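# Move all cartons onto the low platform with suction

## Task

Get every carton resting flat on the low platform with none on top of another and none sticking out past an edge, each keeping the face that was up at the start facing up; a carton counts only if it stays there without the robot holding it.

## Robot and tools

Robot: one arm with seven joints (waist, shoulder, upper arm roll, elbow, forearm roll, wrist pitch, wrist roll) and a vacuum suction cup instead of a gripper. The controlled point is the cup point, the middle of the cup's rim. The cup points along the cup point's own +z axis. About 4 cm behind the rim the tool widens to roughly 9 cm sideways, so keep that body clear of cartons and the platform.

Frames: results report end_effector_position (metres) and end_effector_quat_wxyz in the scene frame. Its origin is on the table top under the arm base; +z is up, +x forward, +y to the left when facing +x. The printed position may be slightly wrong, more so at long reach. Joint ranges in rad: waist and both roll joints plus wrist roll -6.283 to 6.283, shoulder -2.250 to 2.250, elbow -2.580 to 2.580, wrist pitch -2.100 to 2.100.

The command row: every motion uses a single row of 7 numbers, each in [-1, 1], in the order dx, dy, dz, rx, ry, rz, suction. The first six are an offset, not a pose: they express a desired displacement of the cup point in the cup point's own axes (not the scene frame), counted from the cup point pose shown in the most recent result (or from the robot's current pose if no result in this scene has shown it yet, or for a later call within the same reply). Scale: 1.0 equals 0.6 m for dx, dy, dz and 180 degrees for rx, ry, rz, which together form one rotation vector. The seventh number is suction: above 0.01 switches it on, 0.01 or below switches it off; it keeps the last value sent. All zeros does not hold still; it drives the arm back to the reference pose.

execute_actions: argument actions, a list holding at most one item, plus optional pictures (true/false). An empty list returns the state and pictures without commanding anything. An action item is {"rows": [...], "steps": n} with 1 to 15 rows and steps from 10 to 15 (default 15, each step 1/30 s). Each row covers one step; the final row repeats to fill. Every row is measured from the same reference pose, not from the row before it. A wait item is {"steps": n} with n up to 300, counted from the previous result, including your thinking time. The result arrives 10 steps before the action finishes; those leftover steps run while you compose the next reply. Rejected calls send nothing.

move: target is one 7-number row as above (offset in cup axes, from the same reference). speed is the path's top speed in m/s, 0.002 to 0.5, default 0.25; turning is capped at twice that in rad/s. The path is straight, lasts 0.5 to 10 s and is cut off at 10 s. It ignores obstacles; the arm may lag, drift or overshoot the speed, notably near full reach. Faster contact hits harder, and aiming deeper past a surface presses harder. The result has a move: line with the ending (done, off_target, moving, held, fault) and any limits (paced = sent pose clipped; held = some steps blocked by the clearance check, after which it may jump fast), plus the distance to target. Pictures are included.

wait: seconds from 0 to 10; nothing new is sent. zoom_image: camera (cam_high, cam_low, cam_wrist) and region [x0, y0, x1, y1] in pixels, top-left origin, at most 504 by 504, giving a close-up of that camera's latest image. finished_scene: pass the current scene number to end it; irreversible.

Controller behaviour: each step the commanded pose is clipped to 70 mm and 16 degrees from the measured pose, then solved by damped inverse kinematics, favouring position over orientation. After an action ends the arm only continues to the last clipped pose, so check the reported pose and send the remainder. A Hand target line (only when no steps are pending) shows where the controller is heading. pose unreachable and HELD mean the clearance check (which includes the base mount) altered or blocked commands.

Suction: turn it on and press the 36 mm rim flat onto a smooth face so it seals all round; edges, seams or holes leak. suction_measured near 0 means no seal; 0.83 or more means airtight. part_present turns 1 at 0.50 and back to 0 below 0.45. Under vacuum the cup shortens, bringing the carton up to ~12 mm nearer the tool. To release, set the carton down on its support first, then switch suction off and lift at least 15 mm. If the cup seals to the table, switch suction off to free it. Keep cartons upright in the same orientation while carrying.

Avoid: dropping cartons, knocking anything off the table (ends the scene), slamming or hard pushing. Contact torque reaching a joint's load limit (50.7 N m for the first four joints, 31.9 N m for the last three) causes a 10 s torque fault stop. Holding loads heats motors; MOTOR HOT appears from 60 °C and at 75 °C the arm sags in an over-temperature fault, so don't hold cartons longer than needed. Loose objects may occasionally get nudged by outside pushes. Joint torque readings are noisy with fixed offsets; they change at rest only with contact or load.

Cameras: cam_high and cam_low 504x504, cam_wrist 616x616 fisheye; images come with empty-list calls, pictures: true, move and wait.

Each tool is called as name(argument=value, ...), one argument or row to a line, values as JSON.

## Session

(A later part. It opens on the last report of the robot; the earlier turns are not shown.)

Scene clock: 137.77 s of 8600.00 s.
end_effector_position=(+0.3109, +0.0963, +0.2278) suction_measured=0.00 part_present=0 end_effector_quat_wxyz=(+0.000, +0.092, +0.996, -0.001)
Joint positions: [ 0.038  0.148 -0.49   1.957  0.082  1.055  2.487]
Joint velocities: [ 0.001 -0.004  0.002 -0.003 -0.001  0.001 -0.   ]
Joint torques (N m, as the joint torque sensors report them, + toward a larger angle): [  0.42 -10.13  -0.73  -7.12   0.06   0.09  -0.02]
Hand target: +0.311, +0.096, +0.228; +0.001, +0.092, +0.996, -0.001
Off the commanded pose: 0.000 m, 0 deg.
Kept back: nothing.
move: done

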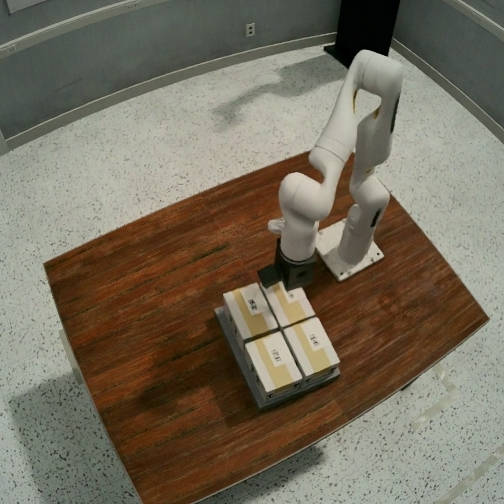

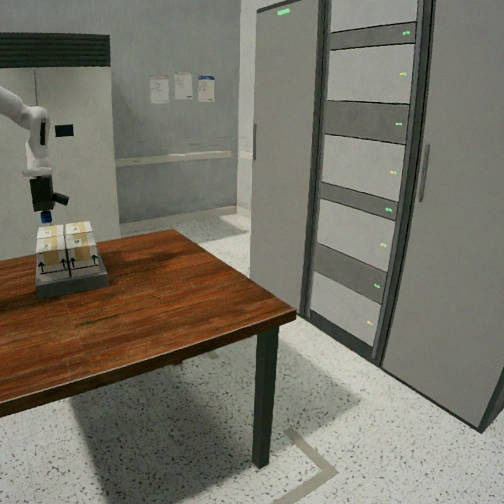

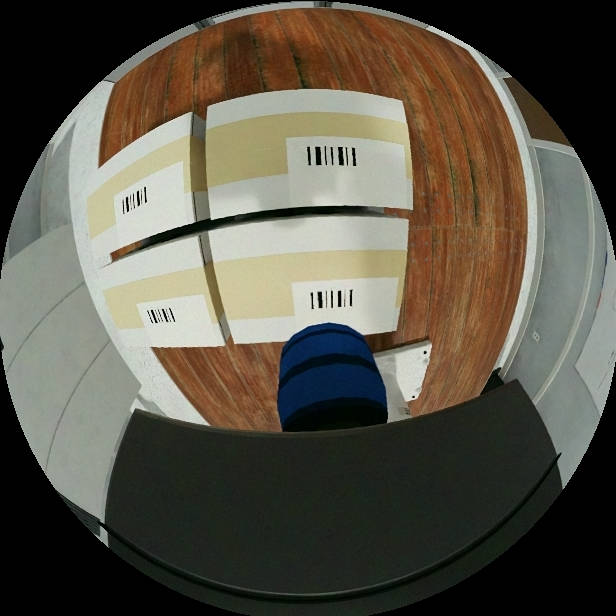

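zoom_image(
  camera="cam_low",
  region=[20, 210, 130, 305],
)

zoom_image(
  camera="cam_high",
  region=[200, 260, 360, 420],
)

Region (20, 210, 130, 305) of cam_low's 504x504 image, scaled by 4.582, with more detail than that image has; it fills the top 435 rows of this view, and the rest is white.

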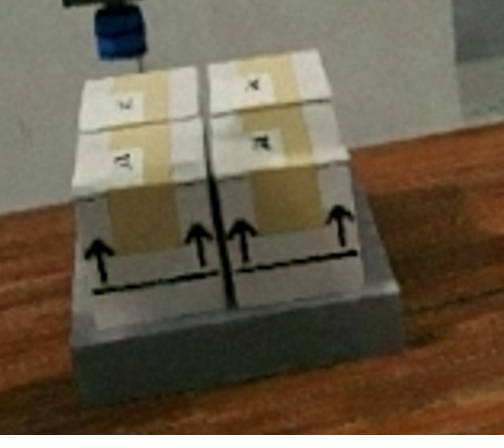

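Region (200, 260, 360, 420) of cam_high's 504x504 image, scaled by 3.150, with more detail than that image has.

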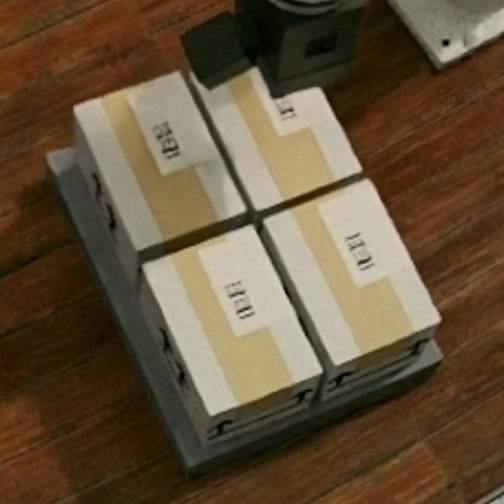

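zoom_image(
  camera="cam_low",
  region=[28, 245, 78, 300],
)

Region (28, 245, 78, 300) of cam_low's 504x504 image, scaled by 9.164, with more detail than that image has; it fills the left 458 columns of this view, and the rest is white.

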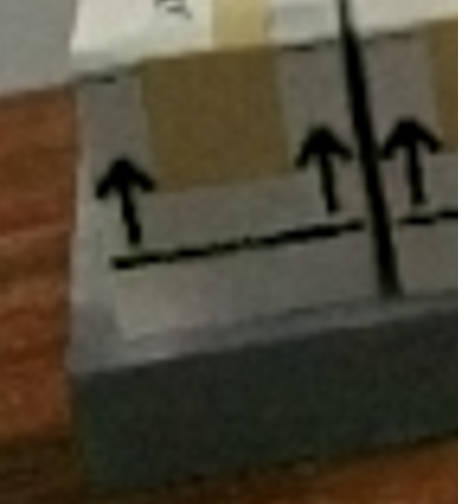

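finished_scene(
  scene=1,
)

The scene is finished: the task was done.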